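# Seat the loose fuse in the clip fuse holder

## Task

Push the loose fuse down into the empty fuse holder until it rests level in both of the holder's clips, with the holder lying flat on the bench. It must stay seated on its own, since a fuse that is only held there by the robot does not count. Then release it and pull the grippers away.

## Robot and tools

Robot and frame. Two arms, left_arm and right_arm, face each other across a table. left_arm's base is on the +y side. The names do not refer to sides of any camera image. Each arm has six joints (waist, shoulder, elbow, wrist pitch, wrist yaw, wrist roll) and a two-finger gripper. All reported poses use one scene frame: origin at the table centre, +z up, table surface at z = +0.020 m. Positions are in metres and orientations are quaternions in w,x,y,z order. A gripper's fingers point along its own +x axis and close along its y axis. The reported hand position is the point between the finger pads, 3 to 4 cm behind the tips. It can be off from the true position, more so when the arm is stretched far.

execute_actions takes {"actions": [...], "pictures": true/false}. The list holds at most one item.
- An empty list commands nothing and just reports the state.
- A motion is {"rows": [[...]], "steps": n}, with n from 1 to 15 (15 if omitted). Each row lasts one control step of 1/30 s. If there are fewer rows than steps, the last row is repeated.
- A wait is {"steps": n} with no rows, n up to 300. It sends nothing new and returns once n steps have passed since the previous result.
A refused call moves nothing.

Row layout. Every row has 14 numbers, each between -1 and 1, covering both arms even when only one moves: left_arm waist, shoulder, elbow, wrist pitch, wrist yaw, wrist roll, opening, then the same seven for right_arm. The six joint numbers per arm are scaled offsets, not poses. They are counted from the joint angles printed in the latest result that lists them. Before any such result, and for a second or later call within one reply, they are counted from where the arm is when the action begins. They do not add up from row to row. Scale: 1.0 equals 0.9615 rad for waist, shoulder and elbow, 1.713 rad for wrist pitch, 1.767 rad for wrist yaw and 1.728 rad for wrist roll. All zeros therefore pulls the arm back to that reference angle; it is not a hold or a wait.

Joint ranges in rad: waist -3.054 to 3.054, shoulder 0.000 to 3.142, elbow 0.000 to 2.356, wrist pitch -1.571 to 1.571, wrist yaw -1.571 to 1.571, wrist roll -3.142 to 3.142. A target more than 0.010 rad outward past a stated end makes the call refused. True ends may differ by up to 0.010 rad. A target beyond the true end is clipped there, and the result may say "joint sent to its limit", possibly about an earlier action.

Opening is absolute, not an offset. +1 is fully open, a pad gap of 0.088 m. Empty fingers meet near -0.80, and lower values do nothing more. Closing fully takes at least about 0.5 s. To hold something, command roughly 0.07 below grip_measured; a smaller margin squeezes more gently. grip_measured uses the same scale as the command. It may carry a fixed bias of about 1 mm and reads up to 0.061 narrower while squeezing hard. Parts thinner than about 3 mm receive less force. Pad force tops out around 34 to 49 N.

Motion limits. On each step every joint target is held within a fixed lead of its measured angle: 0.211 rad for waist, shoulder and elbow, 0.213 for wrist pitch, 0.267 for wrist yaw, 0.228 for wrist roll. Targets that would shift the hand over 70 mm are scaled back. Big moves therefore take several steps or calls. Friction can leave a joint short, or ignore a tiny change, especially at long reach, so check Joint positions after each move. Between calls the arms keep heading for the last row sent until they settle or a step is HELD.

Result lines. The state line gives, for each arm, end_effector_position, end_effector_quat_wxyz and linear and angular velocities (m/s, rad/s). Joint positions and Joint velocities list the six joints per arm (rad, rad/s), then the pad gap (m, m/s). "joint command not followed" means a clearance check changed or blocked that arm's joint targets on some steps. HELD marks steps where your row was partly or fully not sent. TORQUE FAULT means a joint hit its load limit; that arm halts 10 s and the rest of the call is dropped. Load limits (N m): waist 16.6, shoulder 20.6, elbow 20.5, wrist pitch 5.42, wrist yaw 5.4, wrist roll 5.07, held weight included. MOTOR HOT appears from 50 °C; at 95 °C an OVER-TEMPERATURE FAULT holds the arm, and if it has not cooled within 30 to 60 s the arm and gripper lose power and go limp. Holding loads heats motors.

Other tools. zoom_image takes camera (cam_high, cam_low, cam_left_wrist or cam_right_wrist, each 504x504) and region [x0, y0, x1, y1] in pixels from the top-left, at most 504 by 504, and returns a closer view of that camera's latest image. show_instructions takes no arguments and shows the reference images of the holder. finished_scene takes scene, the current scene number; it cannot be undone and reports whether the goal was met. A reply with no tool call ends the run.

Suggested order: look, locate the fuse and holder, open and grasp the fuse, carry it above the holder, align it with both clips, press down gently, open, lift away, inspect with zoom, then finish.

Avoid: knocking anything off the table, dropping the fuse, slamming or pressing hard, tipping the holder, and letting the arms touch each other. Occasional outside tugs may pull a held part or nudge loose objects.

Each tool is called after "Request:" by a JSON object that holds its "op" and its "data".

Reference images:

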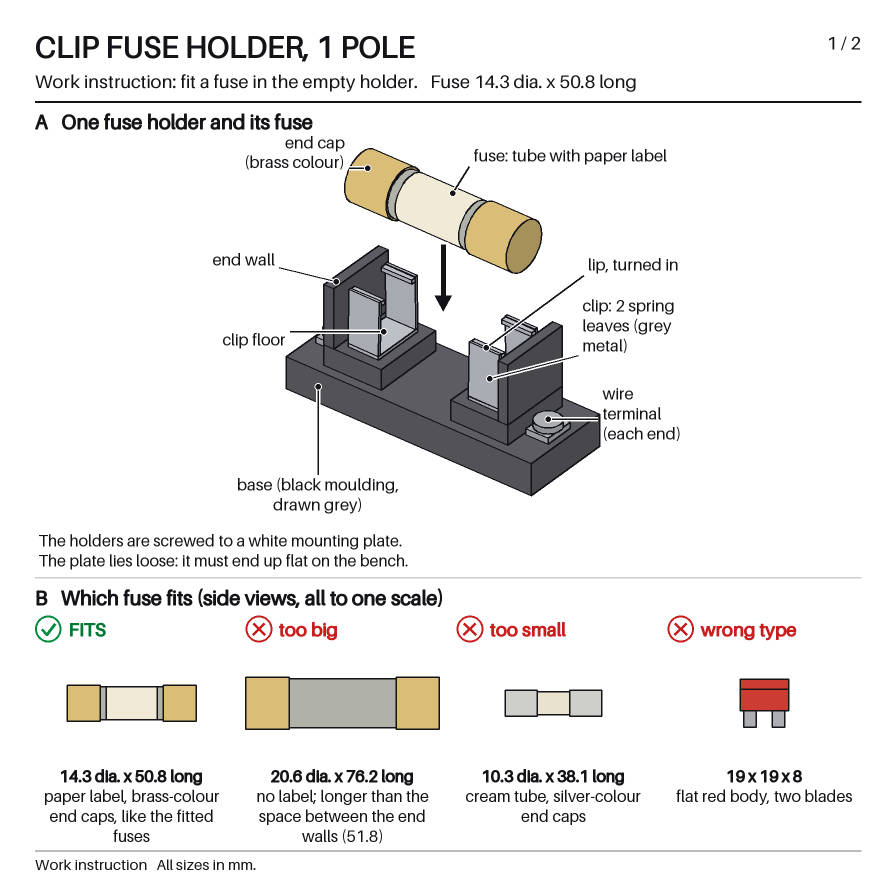

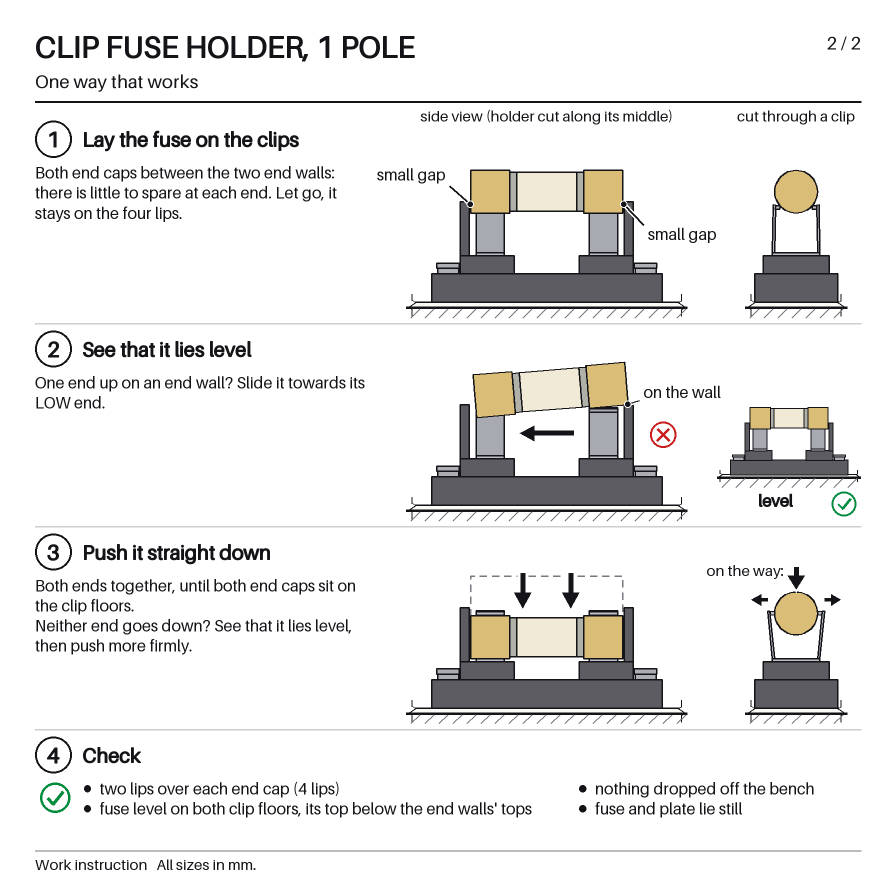

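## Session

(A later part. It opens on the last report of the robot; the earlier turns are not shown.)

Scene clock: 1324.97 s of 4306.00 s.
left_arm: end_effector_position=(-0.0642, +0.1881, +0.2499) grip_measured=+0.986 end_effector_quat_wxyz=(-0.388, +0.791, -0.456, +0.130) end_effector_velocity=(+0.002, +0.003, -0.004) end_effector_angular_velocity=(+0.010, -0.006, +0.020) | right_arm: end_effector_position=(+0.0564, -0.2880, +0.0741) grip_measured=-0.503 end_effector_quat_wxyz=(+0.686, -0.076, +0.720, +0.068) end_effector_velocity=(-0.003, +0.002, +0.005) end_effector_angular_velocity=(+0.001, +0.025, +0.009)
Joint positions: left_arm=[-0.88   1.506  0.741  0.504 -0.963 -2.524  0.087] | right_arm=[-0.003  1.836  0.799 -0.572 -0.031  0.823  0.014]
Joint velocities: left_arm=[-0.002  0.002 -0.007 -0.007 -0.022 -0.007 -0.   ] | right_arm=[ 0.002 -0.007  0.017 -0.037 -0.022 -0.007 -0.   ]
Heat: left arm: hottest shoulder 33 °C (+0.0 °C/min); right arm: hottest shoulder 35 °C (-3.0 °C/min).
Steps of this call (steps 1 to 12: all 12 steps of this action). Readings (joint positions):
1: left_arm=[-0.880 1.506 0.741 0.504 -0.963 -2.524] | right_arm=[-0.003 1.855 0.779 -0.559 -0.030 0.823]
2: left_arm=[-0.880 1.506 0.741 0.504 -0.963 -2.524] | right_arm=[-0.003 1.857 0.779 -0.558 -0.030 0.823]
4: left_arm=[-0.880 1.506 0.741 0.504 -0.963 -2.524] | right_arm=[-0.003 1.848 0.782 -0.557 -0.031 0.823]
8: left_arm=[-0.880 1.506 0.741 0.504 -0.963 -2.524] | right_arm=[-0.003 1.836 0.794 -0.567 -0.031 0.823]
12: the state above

Request:
{"op": "execute_actions", "data": {"actions": [{"rows": [[0,0,0,0,0,0,1,0,-0.004,0.004,-0.002,0,0,-0.58],[0,0,0,0,0,0,1,0,-0.008,0.006,-0.004,0,0,-0.62],[0,0,0,0,0,0,1,0,-0.012,0.008,-0.006,0,0,-0.62],[0,0,0,0,0,0,1,0,-0.018,0.011,-0.011,0,0,-0.62],[0,0,0,0,0,0,1,0,-0.026,0.014,-0.017,0,0,-0.62],[0,0,0,0,0,0,1,0,-0.036,0.019,-0.025,0,0,-0.62],[0,0,0,0,0,0,1,0,-0.047,0.024,-0.034,0,0,-0.62],[0,0,0,0,0,0,1,0,-0.059,0.030,-0.044,0,0,-0.62],[0,0,0,0,0,0,1,0,-0.072,0.037,-0.055,0,0,-0.62],[0,0,0,0,0,0,1,0,-0.085,0.045,-0.067,0,0,-0.62],[0,0,0,0,0,0,1,0,-0.098,0.053,-0.079,0,0,-0.62],[0,0,0,0,0,0,1,0,-0.110,0.061,-0.090,0,0,-0.62],[0,0,0,0,0,0,1,0,-0.121,0.069,-0.101,0,0,-0.62],[0,0,0,0,0,0,1,0,-0.131,0.076,-0.111,0,0,-0.62],[0,0,0,0,0,0,1,0,-0.140,0.083,-0.119,0,0,-0.62]], "steps": 15}], "pictures": false}}

Request:
{"op": "execute_actions", "data": {"actions": [{"steps": 12}]}}

Scene clock: 1361.13 s of 4306.00 s.
left_arm: end_effector_position=(-0.0642, +0.1881, +0.2499) grip_measured=+0.986 end_effector_quat_wxyz=(-0.388, +0.791, -0.456, +0.130) end_effector_velocity=(+0.000, +0.002, +0.001) end_effector_angular_velocity=(+0.006, -0.009, +0.004) | right_arm: end_effector_position=(+0.0554, -0.2895, +0.1091) grip_measured=-0.617 end_effector_quat_wxyz=(+0.685, -0.078, +0.722, +0.066) end_effector_velocity=(+0.005, +0.012, +0.124) end_effector_angular_velocity=(+0.065, -0.030, +0.009)
Joint positions: left_arm=[-0.88   1.506  0.741  0.504 -0.963 -2.524  0.087] | right_arm=[-0.003  1.735  0.852 -0.733 -0.032  0.823  0.009]
Joint velocities: left_arm=[-0.002 -0.007 -0.002 -0.007 -0.007  0.007 -0.   ] | right_arm=[ 0.002 -0.325  0.222 -0.476 -0.007 -0.007 -0.   ]
Heat: left arm: hottest shoulder 33 °C (+0.0 °C/min); right arm: hottest shoulder 34 °C (-2.0 °C/min).
Steps of this call (steps 1 to 15: the robot went on to your last target; steps 16 to 90: nothing new was sent; then 32.67 s passed at rest; steps 91 to 105: all 15 steps of this action). Readings (joint positions):
91: left_arm=[-0.880 1.506 0.741 0.504 -0.963 -2.524] | right_arm=[-0.003 1.835 0.801 -0.575 -0.031 0.823]
92: left_arm=[-0.880 1.506 0.741 0.504 -0.963 -2.524] | right_arm=[-0.003 1.834 0.802 -0.576 -0.031 0.823]
94: left_arm=[-0.880 1.506 0.741 0.504 -0.963 -2.524] | right_arm=[-0.003 1.832 0.803 -0.577 -0.032 0.823]
98: left_arm=[-0.880 1.506 0.741 0.504 -0.963 -2.524] | right_arm=[-0.003 1.815 0.807 -0.615 -0.032 0.823]
105: the state above

Scene clock: 1361.53 s of 4306.00 s.
left_arm: end_effector_position=(-0.0642, +0.1881, +0.2499) grip_measured=+0.986 end_effector_quat_wxyz=(-0.388, +0.791, -0.456, +0.130) end_effector_velocity=(+0.002, +0.003, -0.002) end_effector_angular_velocity=(+0.004, -0.007, +0.029) | right_arm: end_effector_position=(+0.0554, -0.2895, +0.1188) grip_measured=-0.617 end_effector_quat_wxyz=(+0.685, -0.078, +0.721, +0.067) end_effector_velocity=(-0.005, -0.007, +0.000) end_effector_angular_velocity=(-0.029, +0.025, -0.025)
Joint positions: left_arm=[-0.88   1.506  0.741  0.504 -0.963 -2.524  0.087] | right_arm=[-0.003  1.71   0.87  -0.774 -0.032  0.823  0.009]
Joint velocities: left_arm=[-0.007  0.002 -0.002 -0.007 -0.037 -0.007 -0.001] | right_arm=[-0.002 -0.002 -0.002 -0.037 -0.007  0.022 -0.   ]
Heat: left arm: hottest shoulder 33 °C (+0.0 °C/min); right arm: hottest shoulder 34 °C (-2.0 °C/min).
Steps of this call (steps 1 to 12: the robot went on to your last target). Readings (joint positions):
1: left_arm=[-0.880 1.506 0.741 0.504 -0.963 -2.524] | right_arm=[-0.003 1.725 0.859 -0.747 -0.032 0.823]
2: left_arm=[-0.880 1.506 0.741 0.504 -0.963 -2.524] | right_arm=[-0.003 1.718 0.863 -0.755 -0.032 0.823]
4: left_arm=[-0.880 1.506 0.741 0.504 -0.963 -2.524] | right_arm=[-0.003 1.711 0.869 -0.764 -0.032 0.823]
8: left_arm=[-0.880 1.506 0.741 0.504 -0.963 -2.524] | right_arm=[-0.003 1.710 0.870 -0.773 -0.032 0.823]
12: the state above

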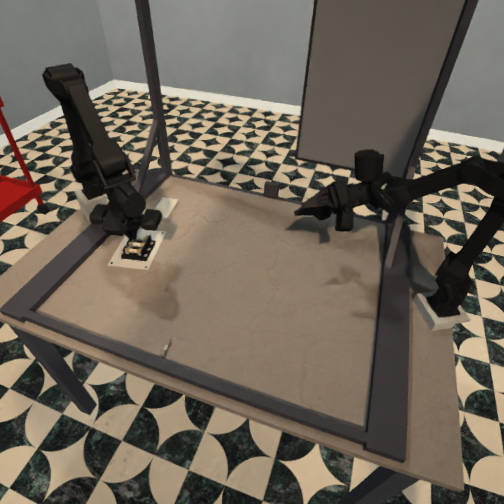

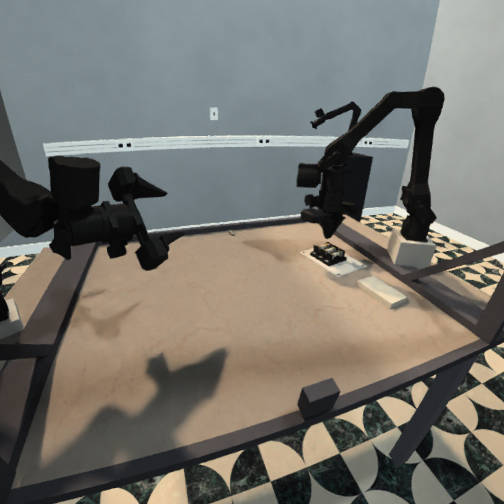

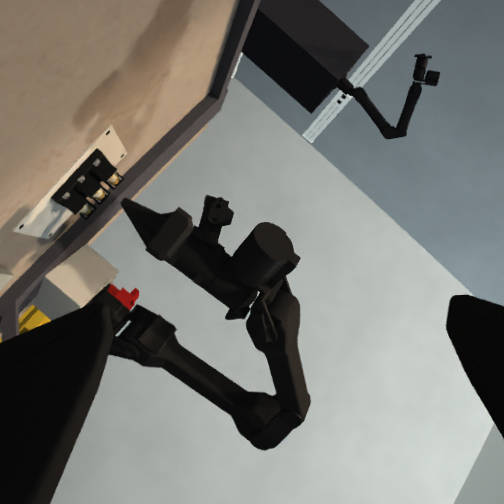

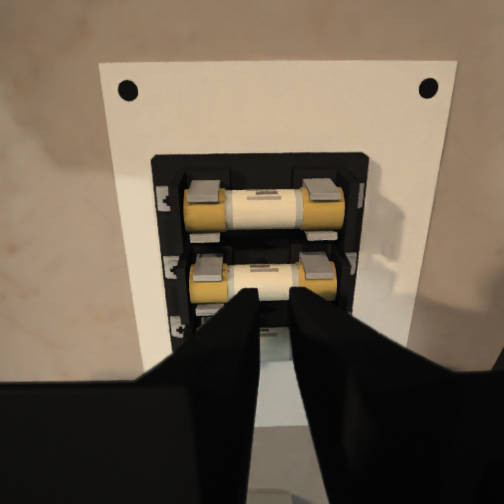

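Request:
{"op": "zoom_image", "data": {"camera": "cam_right_wrist", "region": [140, 145, 380, 325]}}

Request:
{"op": "zoom_image", "data": {"camera": "cam_low", "region": [295, 232, 375, 285]}}

Request:
{"op": "zoom_image", "data": {"camera": "cam_left_wrist", "region": [30, 120, 140, 230]}}

Region (140, 145, 380, 325) of cam_right_wrist's 504x504 image, scaled by 2.100, with more detail than that image has; it fills the top 378 rows of this view, and the rest is white.

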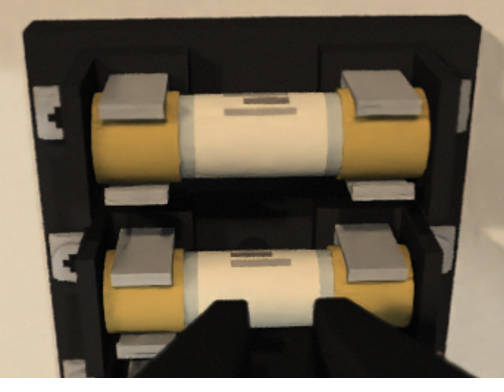

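Region (295, 232, 375, 285) of cam_low's 504x504 image, scaled by 6.300, with more detail than that image has; it fills the top 334 rows of this view, and the rest is white.

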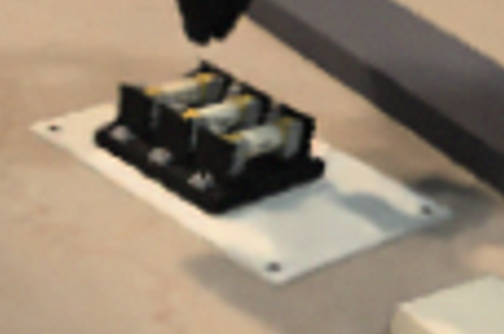

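Region (30, 120, 140, 230) of cam_left_wrist's 504x504 image, scaled by 4.582, with more detail than that image has.

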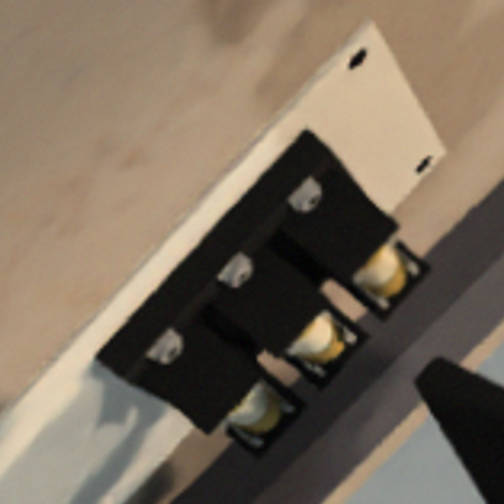

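Request:
{"op": "execute_actions", "data": {"actions": [{"rows": [[0,0,0,0,0,0,1,-0.004,0.004,-0.003,0.012,0.005,0,-0.5],[0,0,0,0,0,0,1,-0.008,0.010,-0.008,0.024,0.010,0,-0.5],[0,0,0,0,0,0,1,-0.012,0.018,-0.013,0.036,0.015,0,-0.5],[0,0,0,0,0,0,1,-0.0146,0.027,-0.020,0.047,0.019,0,-0.5],[0,0,0,0,0,0,1,-0.0146,0.036,-0.027,0.057,0.019,0,-0.5],[0,0,0,0,0,0,1,-0.0146,0.044,-0.033,0.065,0.019,0,-0.5],[0,0,0,0,0,0,1,-0.0146,0.051,-0.038,0.071,0.019,0,-0.5],[0,0,0,0,0,0,1,-0.0146,0.057,-0.042,0.076,0.019,0,-0.5],[0,0,0,0,0,0,1,-0.0146,0.061,-0.045,0.079,0.019,0,-0.5],[0,0,0,0,0,0,1,-0.0146,0.0645,-0.0474,0.0817,0.019,0,-0.5]], "steps": 15}], "pictures": false}}

Request:
{"op": "execute_actions", "data": {"actions": [{"steps": 8}]}}

Scene clock: 1396.70 s of 4306.00 s.
left_arm: end_effector_position=(-0.0642, +0.1881, +0.2499) grip_measured=+0.986 end_effector_quat_wxyz=(-0.388, +0.791, -0.456, +0.130) end_effector_velocity=(-0.002, -0.001, -0.005) end_effector_angular_velocity=(+0.013, +0.001, -0.008) | right_arm: end_effector_position=(+0.0666, -0.2856, +0.0973) grip_measured=-0.503 end_effector_quat_wxyz=(+0.703, -0.069, +0.705, +0.068) end_effector_velocity=(+0.005, +0.005, +0.000) end_effector_angular_velocity=(+0.027, -0.025, +0.005)
Joint positions: left_arm=[-0.88   1.506  0.741  0.504 -0.963 -2.524  0.087] | right_arm=[-0.014  1.765  0.832 -0.64  -0.001  0.823  0.014]
Joint velocities: left_arm=[-0.002  0.007 -0.002 -0.007  0.007 -0.007 -0.   ] | right_arm=[-0.002 -0.002 -0.002  0.037  0.007 -0.007  0.   ]
Heat: left arm: hottest shoulder 33 °C (+0.0 °C/min); right arm: hottest shoulder 35 °C (+0.0 °C/min).
Steps of this call (steps 1 to 30: the robot went on to your last target; steps 31 to 90: nothing new was sent; then 31.67 s passed at rest; steps 91 to 105: all 15 steps of this action). Readings (joint positions):
91: left_arm=[-0.880 1.506 0.741 0.504 -0.963 -2.524] | right_arm=[-0.003 1.710 0.870 -0.774 -0.031 0.823]
92: left_arm=[-0.880 1.506 0.741 0.504 -0.963 -2.524] | right_arm=[-0.003 1.710 0.869 -0.766 -0.029 0.823]
94: left_arm=[-0.880 1.506 0.741 0.504 -0.963 -2.524] | right_arm=[-0.006 1.714 0.868 -0.734 -0.017 0.823]
98: left_arm=[-0.880 1.506 0.741 0.504 -0.963 -2.524] | right_arm=[-0.014 1.740 0.851 -0.675 -0.004 0.823]
105: the state above

Scene clock: 1396.97 s of 4306.00 s.
left_arm: end_effector_position=(-0.0642, +0.1881, +0.2499) grip_measured=+0.986 end_effector_quat_wxyz=(-0.388, +0.791, -0.456, +0.130) end_effector_velocity=(+0.003, +0.004, -0.001) end_effector_angular_velocity=(+0.010, -0.006, +0.020) | right_arm: end_effector_position=(+0.0670, -0.2850, +0.0972) grip_measured=-0.503 end_effector_quat_wxyz=(+0.704, -0.068, +0.704, +0.069) end_effector_velocity=(-0.002, -0.006, -0.001) end_effector_angular_velocity=(-0.027, +0.008, -0.010)
Joint positions: left_arm=[-0.88   1.506  0.741  0.504 -0.963 -2.524  0.087] | right_arm=[-0.014  1.765  0.832 -0.636 -0.001  0.823  0.014]
Joint velocities: left_arm=[-0.002 -0.007 -0.002 -0.022 -0.022 -0.007 -0.   ] | right_arm=[-0.002  0.002 -0.002 -0.022  0.007  0.007  0.   ]
Heat: left arm: hottest shoulder 33 °C (+0.0 °C/min); right arm: hottest shoulder 35 °C (+0.0 °C/min).
Steps of this call (steps 1 to 8: the robot went on to your last target). Readings (joint positions):
1: left_arm=[-0.880 1.506 0.741 0.504 -0.963 -2.524] | right_arm=[-0.014 1.765 0.832 -0.638 -0.001 0.823]
2: left_arm=[-0.880 1.506 0.741 0.504 -0.963 -2.524] | right_arm=[-0.014 1.765 0.832 -0.638 -0.001 0.823]
4: left_arm=[-0.880 1.506 0.741 0.504 -0.963 -2.524] | right_arm=[-0.014 1.765 0.832 -0.637 -0.001 0.823]
8: the state above

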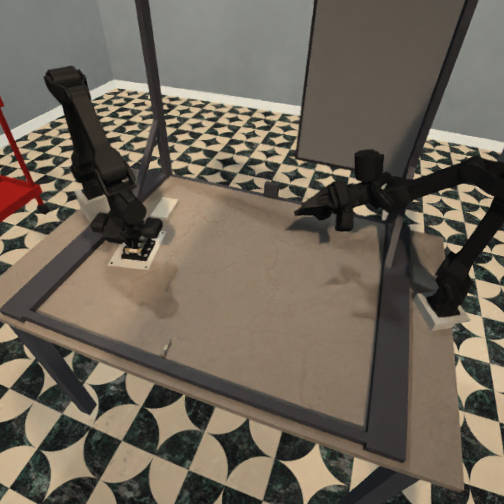

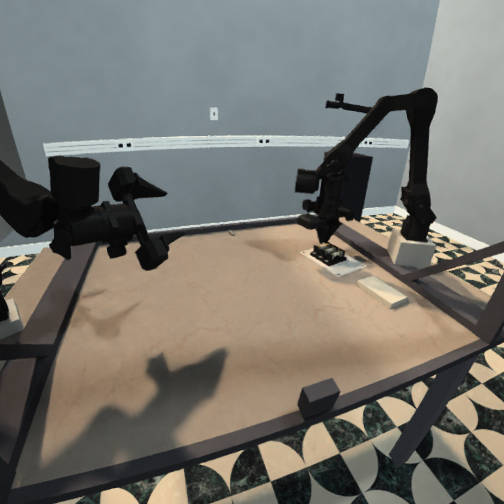

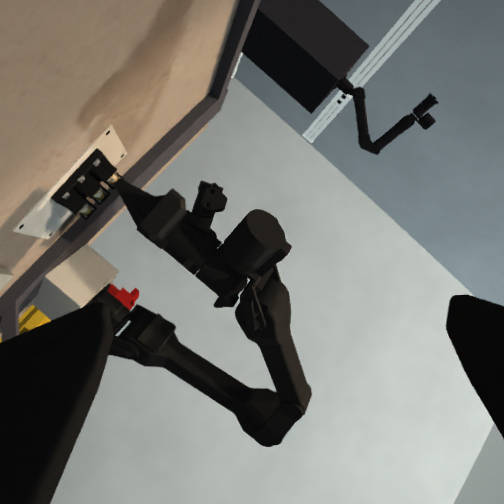

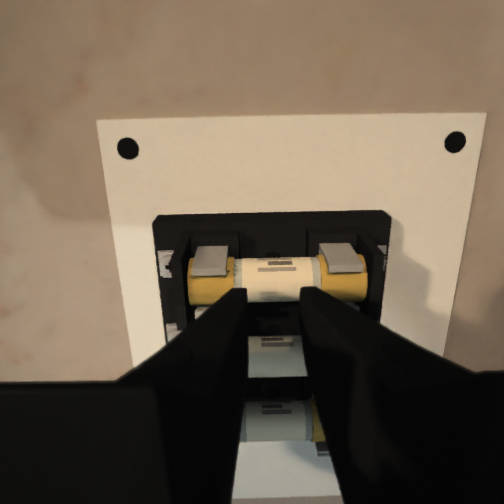

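Request:
{"op": "execute_actions", "data": {"actions": [{"rows": [[0,0,0,0,0,0,1,-0.008,0,0,0,0,-0.008,-0.56],[0,0,0,0,0,0,1,-0.0156,0,0,0,0,-0.0185,-0.56],[0,0,0,0,0,0,1,-0.0156,0,0,0,0,-0.0185,-0.56],[0,0,0,0,0,0,1,-0.0156,0.006,-0.004,0.003,0,-0.0185,-0.56],[0,0,0,0,0,0,1,-0.0156,0.012,-0.008,0.007,0,-0.0185,-0.56],[0,0,0,0,0,0,1,-0.0156,0.017,-0.011,0.011,0,-0.0185,-0.56],[0,0,0,0,0,0,1,-0.0156,0.021,-0.013,0.014,0,-0.0185,-0.56],[0,0,0,0,0,0,1,-0.0156,0.025,-0.015,0.017,0,-0.0185,-0.56],[0,0,0,0,0,0,1,-0.0156,0.028,-0.016,0.019,0,-0.0185,-0.56],[0,0,0,0,0,0,1,-0.0156,0.030,-0.017,0.0205,0,-0.0185,-0.56],[0,0,0,0,0,0,1,-0.0156,0.032,-0.018,0.0216,0,-0.0185,-0.56]], "steps": 15}], "pictures": false}}

Request:
{"op": "execute_actions", "data": {"actions": [{"steps": 6}]}}

Scene clock: 1424.30 s of 4306.00 s.
left_arm: end_effector_position=(-0.0642, +0.1881, +0.2499) grip_measured=+0.986 end_effector_quat_wxyz=(-0.388, +0.791, -0.456, +0.130) end_effector_velocity=(+0.002, +0.003, -0.003) end_effector_angular_velocity=(+0.030, -0.032, +0.016) | right_arm: end_effector_position=(+0.0698, -0.2864, +0.0894) grip_measured=-0.557 end_effector_quat_wxyz=(+0.703, -0.074, +0.704, +0.074) end_effector_velocity=(-0.001, +0.000, -0.002) end_effector_angular_velocity=(+0.002, +0.007, +0.005)
Joint positions: left_arm=[-0.88   1.506  0.741  0.504 -0.963 -2.524  0.087] | right_arm=[-0.026  1.789  0.822 -0.604 -0.001  0.797  0.012]
Joint velocities: left_arm=[-0.002 -0.002 -0.002 -0.022 -0.022  0.022 -0.   ] | right_arm=[-0.002  0.007 -0.002  0.007 -0.007 -0.007 -0.   ]
Heat: left arm: hottest shoulder 33 °C (+0.0 °C/min); right arm: hottest shoulder 34 °C (+0.0 °C/min).
Steps of this call (steps 1 to 15: the robot went on to your last target; steps 16 to 90: nothing new was sent; then 23.83 s passed at rest; steps 91 to 105: all 15 steps of this action). Readings (joint positions):
91: left_arm=[-0.880 1.506 0.741 0.504 -0.963 -2.524] | right_arm=[-0.014 1.765 0.832 -0.636 -0.001 0.823]
92: left_arm=[-0.880 1.506 0.741 0.504 -0.963 -2.524] | right_arm=[-0.016 1.765 0.832 -0.636 -0.001 0.817]
94: left_arm=[-0.880 1.506 0.741 0.504 -0.963 -2.524] | right_arm=[-0.022 1.765 0.832 -0.636 -0.001 0.806]
98: left_arm=[-0.880 1.506 0.741 0.504 -0.963 -2.524] | right_arm=[-0.026 1.773 0.830 -0.620 -0.001 0.798]
105: the state above

Scene clock: 1424.50 s of 4306.00 s.
left_arm: end_effector_position=(-0.0642, +0.1881, +0.2499) grip_measured=+0.986 end_effector_quat_wxyz=(-0.388, +0.791, -0.456, +0.130) end_effector_velocity=(+0.000, +0.001, -0.001) end_effector_angular_velocity=(+0.010, -0.011, +0.004) | right_arm: end_effector_position=(+0.0699, -0.2862, +0.0893) grip_measured=-0.557 end_effector_quat_wxyz=(+0.703, -0.074, +0.703, +0.074) end_effector_velocity=(-0.004, -0.002, -0.001) end_effector_angular_velocity=(+0.001, +0.025, +0.020)
Joint positions: left_arm=[-0.88   1.506  0.741  0.504 -0.963 -2.524  0.087] | right_arm=[-0.026  1.789  0.821 -0.602 -0.001  0.796  0.012]
Joint velocities: left_arm=[-0.002 -0.002 -0.002 -0.007 -0.007  0.007 -0.   ] | right_arm=[-0.002 -0.002 -0.007 -0.007 -0.022 -0.022  0.   ]
Heat: left arm: hottest shoulder 33 °C (+0.0 °C/min); right arm: hottest shoulder 34 °C (+0.0 °C/min).
Steps of this call (steps 1 to 6: the robot went on to your last target). Readings (joint positions):
1: left_arm=[-0.880 1.506 0.741 0.504 -0.963 -2.524] | right_arm=[-0.026 1.789 0.822 -0.604 -0.001 0.797]
2: left_arm=[-0.880 1.506 0.741 0.504 -0.963 -2.524] | right_arm=[-0.026 1.789 0.821 -0.603 -0.001 0.797]
4: left_arm=[-0.880 1.506 0.741 0.504 -0.963 -2.524] | right_arm=[-0.026 1.789 0.821 -0.602 -0.001 0.796]
6: the state above

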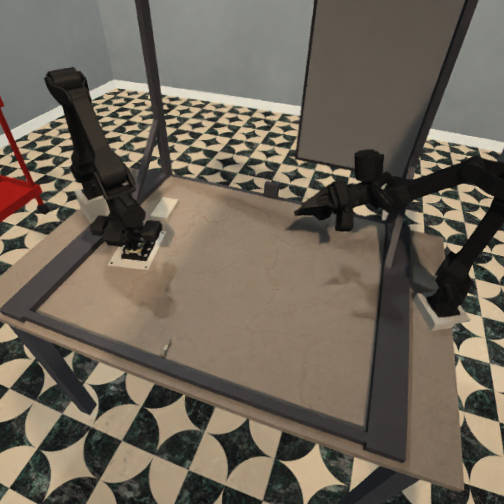

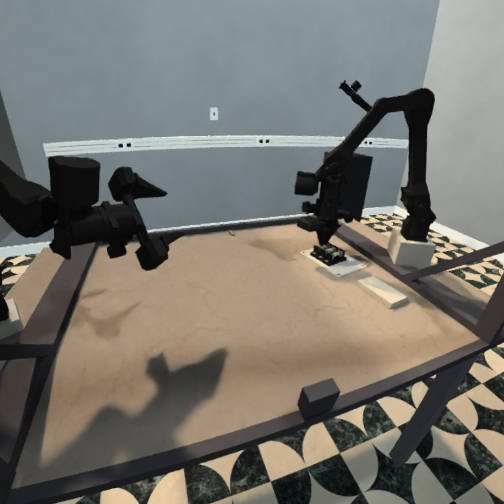

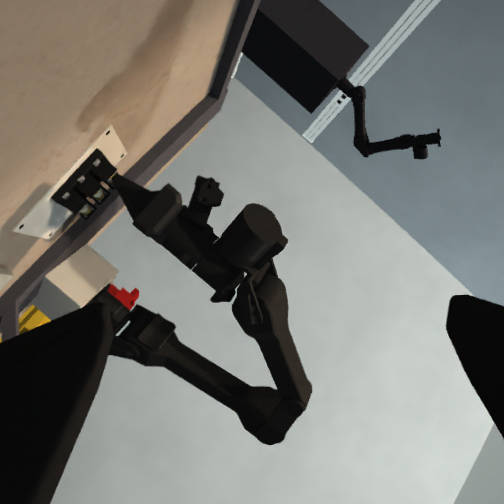

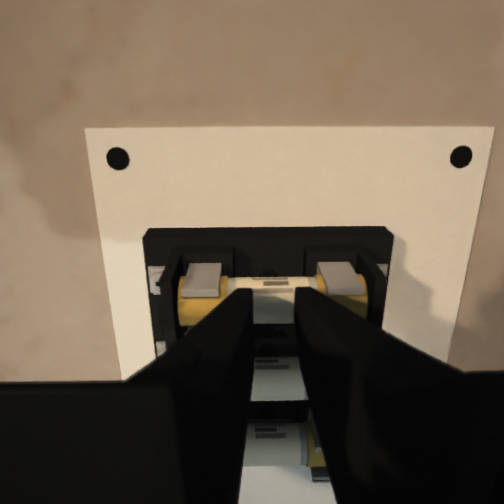

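Request:
{"op": "execute_actions", "data": {"actions": [{"rows": [[0,0,0,0,0,0,1,0,0.010,-0.008,0.002,0,0,-0.56],[0,0,0,0,0,0,1,0,0.018,-0.013,0.004,0,0,-0.56],[0,0,0,0,0,0,1,0,0.027,-0.019,0.007,0,0,-0.56],[0,0,0,0,0,0,1,0,0.036,-0.025,0.009,0,0,-0.56],[0,0,0,0,0,0,1,0,0.045,-0.031,0.012,0,0,-0.56],[0,0,0,0,0,0,1,0,0.054,-0.037,0.014,0,0,-0.56],[0,0,0,0,0,0,1,0,0.063,-0.043,0.017,0,0,-0.56],[0,0,0,0,0,0,1,0,0.072,-0.049,0.019,0,0,-0.56],[0,0,0,0,0,0,1,0,0.080,-0.054,0.021,0,0,-0.56],[0,0,0,0,0,0,1,0,0.088,-0.059,0.023,0,0,-0.56],[0,0,0,0,0,0,1,0,0.095,-0.064,0.025,0,0,-0.56],[0,0,0,0,0,0,1,0,0.100,-0.068,0.026,0,0,-0.56]], "steps": 15}]}}

Request:
{"op": "execute_actions", "data": {"actions": [{"rows": [[0,0,0,0,0,0,1,0,0.065,-0.038,0.012,0,0,-0.56],[0,0,0,0,0,0,1,0,0.045,-0.022,0.006,0,0,-0.56],[0,0,0,0,0,0,1,0,0.025,-0.008,0.000,0,0,-0.56],[0,0,0,0,0,0,1,0,0.005,0.006,-0.005,0,0,-0.56],[0,0,0,0,0,0,1,0,-0.015,0.018,-0.010,0,0,-0.56],[0,0,0,0,0,0,1,0,-0.035,0.030,-0.024,0,0,-0.56],[0,0,0,0,0,0,1,0,-0.058,0.044,-0.044,0,0,-0.56],[0,0,0,0,0,0,1,0,-0.082,0.060,-0.066,0,0,-0.56],[0,0,0,0,0,0,1,0,-0.106,0.078,-0.090,0,0,-0.56],[0,0,0,0,0,0,1,0,-0.130,0.097,-0.114,0,0,-0.56],[0,0,0,0,0,0,1,0,-0.152,0.116,-0.137,0,0,-0.56],[0,0,0,0,0,0,1,0,-0.172,0.134,-0.158,0,0,-0.56],[0,0,0,0,0,0,1,0,-0.188,0.150,-0.176,0,0,-0.56],[0,0,0,0,0,0,1,0,-0.200,0.162,-0.190,0,0,-0.56]], "steps": 15}], "pictures": false}}

Request:
{"op": "execute_actions", "data": {"actions": [{"steps": 12}]}}

Scene clock: 1454.37 s of 4306.00 s.
left_arm: end_effector_position=(-0.0642, +0.1881, +0.2499) grip_measured=+0.986 end_effector_quat_wxyz=(-0.388, +0.791, -0.456, +0.130) end_effector_velocity=(-0.002, +0.002, -0.001) end_effector_angular_velocity=(+0.010, -0.011, -0.001) | right_arm: end_effector_position=(+0.0677, -0.2904, +0.0819) grip_measured=-0.557 end_effector_quat_wxyz=(+0.700, -0.078, +0.706, +0.069) end_effector_velocity=(-0.005, -0.008, -0.002) end_effector_angular_velocity=(-0.023, +0.023, +0.005)
Joint positions: left_arm=[-0.88   1.506  0.741  0.504 -0.963 -2.524  0.087] | right_arm=[-0.026  1.807  0.804 -0.583  0.001  0.796  0.012]
Joint velocities: left_arm=[-0.007 -0.002 -0.002 -0.007 -0.007  0.007 -0.001] | right_arm=[-0.002 -0.002 -0.012 -0.022 -0.007 -0.007 -0.   ]
Heat: left arm: hottest shoulder 33 °C (+0.0 °C/min); right arm: hottest shoulder 34 °C (-1.0 °C/min).
Steps of this call (steps 1 to 15: the robot went on to your last target; steps 16 to 90: nothing new was sent; then 26.37 s passed at rest; steps 91 to 105: all 15 steps of this action). Readings (joint positions):
91: left_arm=[-0.880 1.506 0.741 0.504 -0.963 -2.524] | right_arm=[-0.026 1.790 0.821 -0.602 -0.001 0.796]
92: left_arm=[-0.880 1.506 0.741 0.504 -0.963 -2.524] | right_arm=[-0.026 1.791 0.821 -0.602 -0.001 0.796]
94: left_arm=[-0.880 1.506 0.741 0.504 -0.963 -2.524] | right_arm=[-0.026 1.794 0.819 -0.600 -0.001 0.796]
98: left_arm=[-0.880 1.506 0.741 0.504 -0.963 -2.524] | right_arm=[-0.026 1.803 0.812 -0.591 0.001 0.796]
105: the state above

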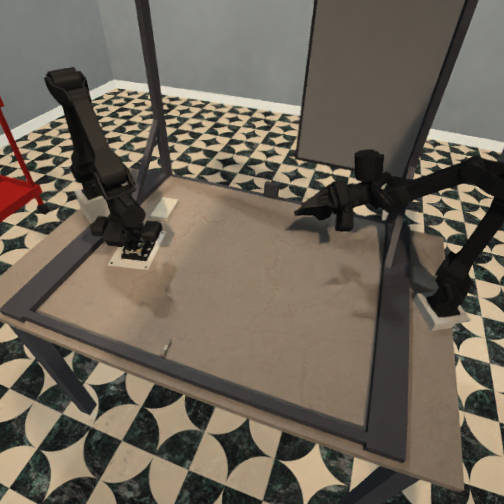

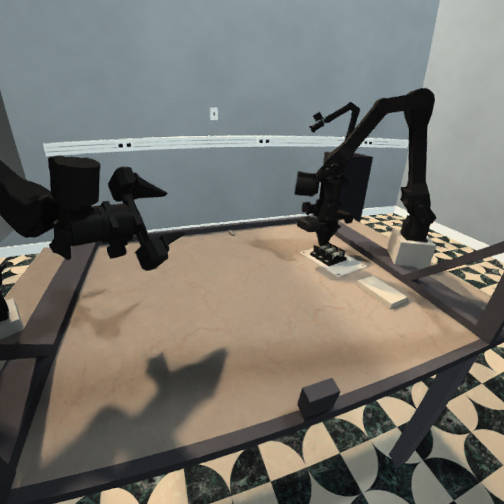

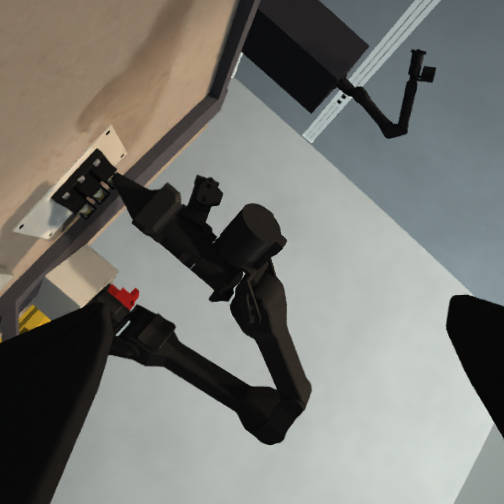

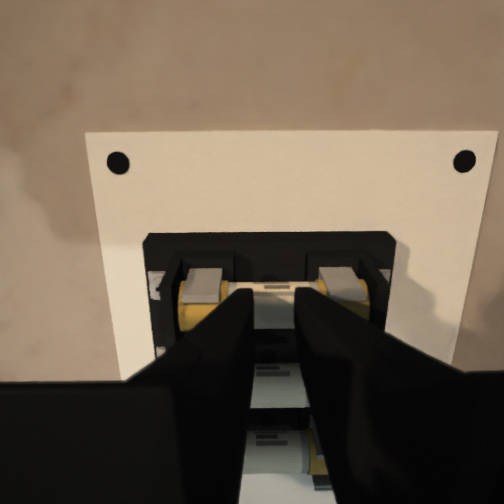

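Scene clock: 1454.87 s of 4306.00 s.
left_arm: end_effector_position=(-0.0642, +0.1881, +0.2499) grip_measured=+0.986 end_effector_quat_wxyz=(-0.388, +0.791, -0.456, +0.130) end_effector_velocity=(-0.003, +0.000, -0.002) end_effector_angular_velocity=(+0.013, +0.001, -0.013) | right_arm: end_effector_position=(+0.0692, -0.2880, +0.1462) grip_measured=-0.557 end_effector_quat_wxyz=(+0.703, -0.074, +0.704, +0.073) end_effector_velocity=(+0.027, +0.045, +0.211) end_effector_angular_velocity=(+0.311, -0.189, -0.005)
Joint positions: left_arm=[-0.88   1.506  0.741  0.504 -0.963 -2.524  0.087] | right_arm=[-0.026  1.648  0.928 -0.853  0.001  0.796  0.012]
Joint velocities: left_arm=[-0.007 -0.002  0.002 -0.022  0.007 -0.007 -0.   ] | right_arm=[ 0.002 -0.501  0.398 -0.535 -0.007  0.007 -0.   ]
Heat: left arm: hottest shoulder 33 °C (+0.0 °C/min); right arm: hottest shoulder 34 °C (-1.0 °C/min).
Steps of this call (steps 1 to 15: all 15 steps of this action). Readings (joint positions):
1: left_arm=[-0.880 1.506 0.741 0.504 -0.963 -2.524] | right_arm=[-0.026 1.807 0.804 -0.582 0.001 0.796]
2: left_arm=[-0.880 1.506 0.741 0.504 -0.963 -2.524] | right_arm=[-0.026 1.804 0.806 -0.583 0.001 0.796]
4: left_arm=[-0.880 1.506 0.741 0.504 -0.963 -2.524] | right_arm=[-0.026 1.797 0.810 -0.587 0.001 0.796]
8: left_arm=[-0.880 1.506 0.741 0.504 -0.963 -2.524] | right_arm=[-0.026 1.781 0.827 -0.631 0.001 0.796]
15: the state above

Scene clock: 1455.27 s of 4306.00 s.
left_arm: end_effector_position=(-0.0642, +0.1881, +0.2499) grip_measured=+0.986 end_effector_quat_wxyz=(-0.388, +0.791, -0.456, +0.130) end_effector_velocity=(-0.002, +0.000, -0.001) end_effector_angular_velocity=(+0.002, +0.001, +0.001) | right_arm: end_effector_position=(+0.0680, -0.2898, +0.1582) grip_measured=-0.557 end_effector_quat_wxyz=(+0.702, -0.075, +0.704, +0.072) end_effector_velocity=(-0.004, -0.002, -0.001) end_effector_angular_velocity=(-0.006, +0.013, +0.010)
Joint positions: left_arm=[-0.88   1.506  0.741  0.504 -0.963 -2.524  0.087] | right_arm=[-0.026  1.621  0.952 -0.906  0.001  0.796  0.012]
Joint velocities: left_arm=[-0.007  0.002  0.002 -0.007 -0.007 -0.007 -0.   ] | right_arm=[ 0.002 -0.002 -0.007 -0.007 -0.007 -0.007 -0.   ]
Heat: left arm: hottest shoulder 33 °C (+0.0 °C/min); right arm: hottest shoulder 34 °C (-1.0 °C/min).
Steps of this call (steps 1 to 12: the robot went on to your last target). Readings (joint positions):
1: left_arm=[-0.880 1.506 0.741 0.504 -0.963 -2.524] | right_arm=[-0.026 1.635 0.939 -0.868 0.001 0.796]
2: left_arm=[-0.880 1.506 0.741 0.504 -0.963 -2.524] | right_arm=[-0.026 1.626 0.947 -0.879 0.001 0.796]
4: left_arm=[-0.880 1.506 0.741 0.504 -0.963 -2.524] | right_arm=[-0.026 1.621 0.952 -0.893 0.001 0.796]
8: left_arm=[-0.880 1.506 0.741 0.504 -0.963 -2.524] | right_arm=[-0.026 1.621 0.952 -0.904 0.001 0.796]
12: the state above

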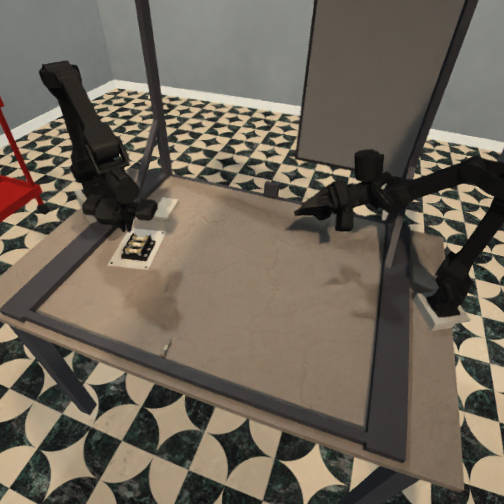

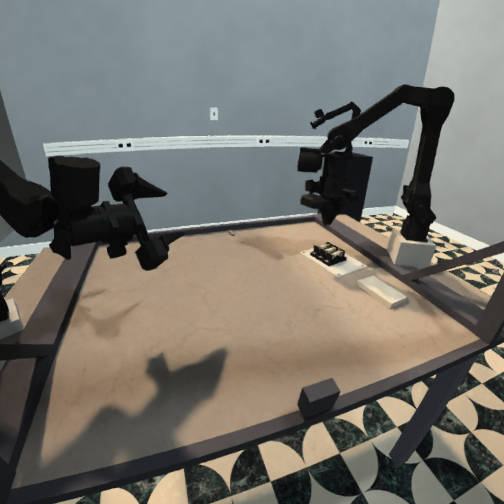

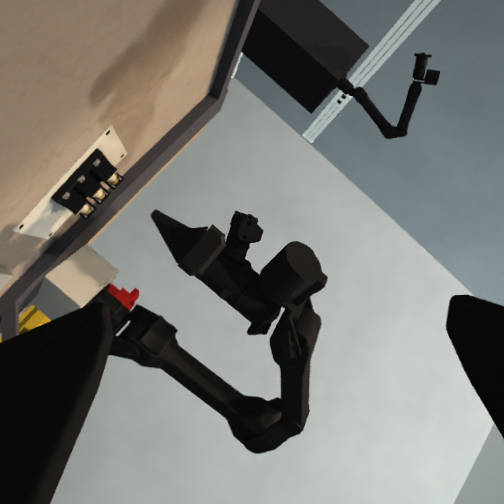

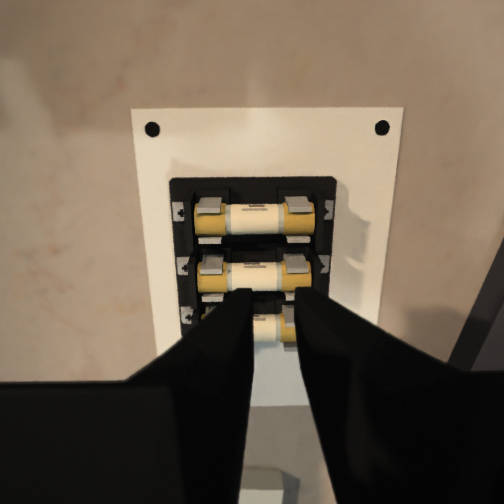

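Request:
{"op": "execute_actions", "data": {"actions": [{"rows": [[0,0,0,0,0,0,1,0,-0.03,0,0,0,0,-0.56],[0,0,0,0,0,0,1,0,-0.07,0,0,0,0,-0.56],[0,0,0,0,0,0,1,0,-0.12,0,0,0,0,-0.56],[0,0,0,0,0,0,1,0,-0.17,0,0,0,0,-0.56],[0,0,0,0,0,0,1,0,-0.22,0,0,0,0,-0.56],[0,0,0,0,0,0,1,0,-0.27,0,0,0,0,-0.56],[0,0,0,0,0,0,1,0,-0.31,0,0,0,0,-0.56],[0,0,0,0,0,0,1,0,-0.35,0,0,0,0,-0.56],[0,0,0,0,0,0,1,0,-0.38,0,0,0,0,-0.56],[0,0,0,0,0,0,1,0,-0.40,0,0,0,0,-0.56]], "steps": 15}]}}

Request:
{"op": "zoom_image", "data": {"camera": "cam_left_wrist", "region": [30, 120, 140, 230]}}

Request:
{"op": "zoom_image", "data": {"camera": "cam_high", "region": [100, 220, 180, 280]}}

Scene clock: 1471.70 s of 4306.00 s.
left_arm: end_effector_position=(-0.0642, +0.1881, +0.2499) grip_measured=+0.986 end_effector_quat_wxyz=(-0.388, +0.791, -0.456, +0.130) end_effector_velocity=(+0.002, +0.001, -0.005) end_effector_angular_velocity=(+0.020, -0.006, +0.011) | right_arm: end_effector_position=(+0.0707, -0.2856, +0.2509) grip_measured=-0.557 end_effector_quat_wxyz=(+0.772, +0.030, +0.610, +0.174) end_effector_velocity=(-0.001, -0.003, +0.004) end_effector_angular_velocity=(+0.002, -0.019, +0.020)
Joint positions: left_arm=[-0.88   1.506  0.741  0.504 -0.963 -2.524  0.087] | right_arm=[-0.026  1.245  0.952 -0.906  0.001  0.796  0.012]
Joint velocities: left_arm=[ 0.002  0.002 -0.002 -0.022 -0.007 -0.007  0.   ] | right_arm=[ 0.002 -0.022 -0.002 -0.007  0.007 -0.022  0.   ]
Heat: left arm: hottest shoulder 33 °C (+0.0 °C/min); right arm: hottest shoulder 34 °C (-1.0 °C/min).
Steps of this call (steps 1 to 30: the robot went on to your last target; steps 31 to 90: nothing new was sent; then 12.93 s passed at rest; steps 91 to 105: all 15 steps of this action). Readings (joint positions):
91: left_arm=[-0.880 1.506 0.741 0.504 -0.963 -2.524] | right_arm=[-0.026 1.619 0.952 -0.906 0.001 0.796]
92: left_arm=[-0.880 1.506 0.741 0.504 -0.963 -2.524] | right_arm=[-0.026 1.610 0.952 -0.906 0.001 0.796]
94: left_arm=[-0.880 1.506 0.741 0.504 -0.963 -2.524] | right_arm=[-0.026 1.566 0.952 -0.907 0.001 0.796]
98: left_arm=[-0.880 1.506 0.741 0.504 -0.963 -2.524] | right_arm=[-0.026 1.393 0.952 -0.906 0.001 0.796]
105: the state above

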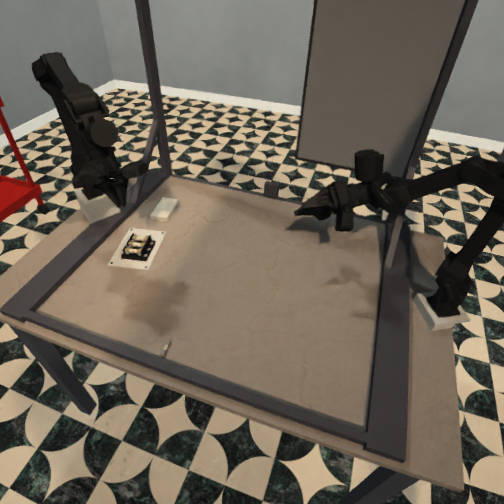

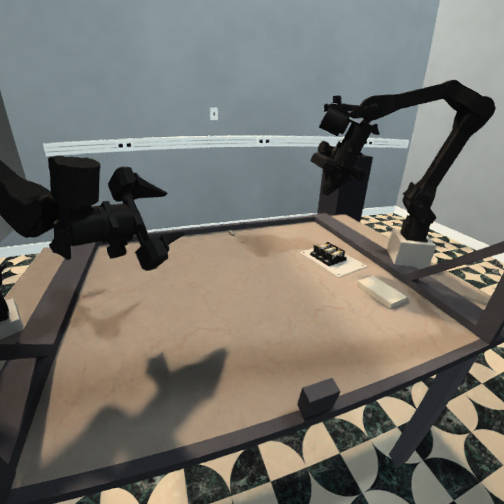

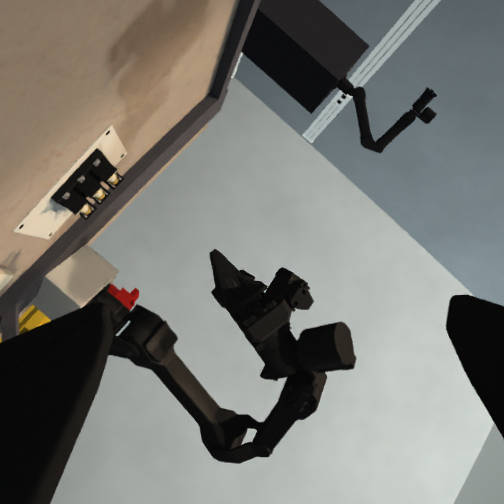

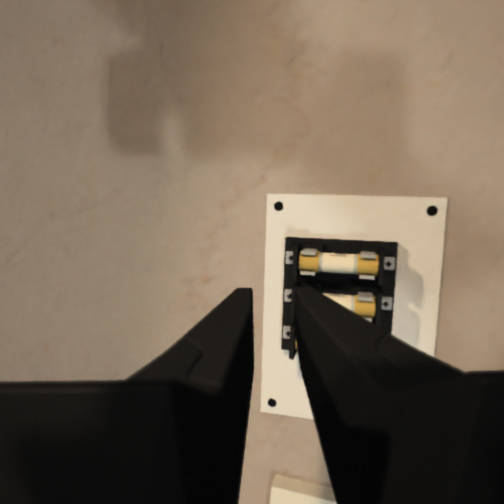

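Region (30, 120, 140, 230) of cam_left_wrist's 504x504 image, scaled by 4.582, with more detail than that image has.

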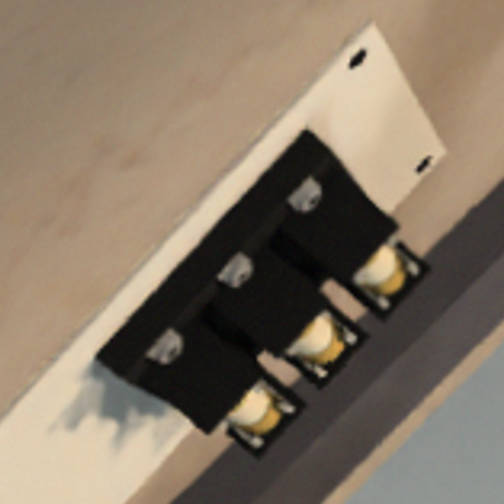

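Region (100, 220, 180, 280) of cam_high's 504x504 image, scaled by 6.300, with more detail than that image has; it fills the top 378 rows of this view, and the rest is white.

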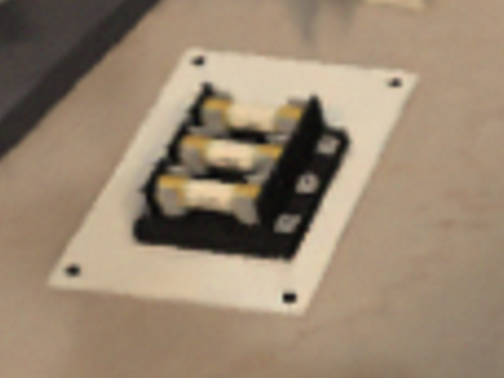

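All three fuses now look identical and seated. Finishing scene 1.

Request:
{"op": "finished_scene", "data": {"scene": 1}}

The scene is finished: the task was done.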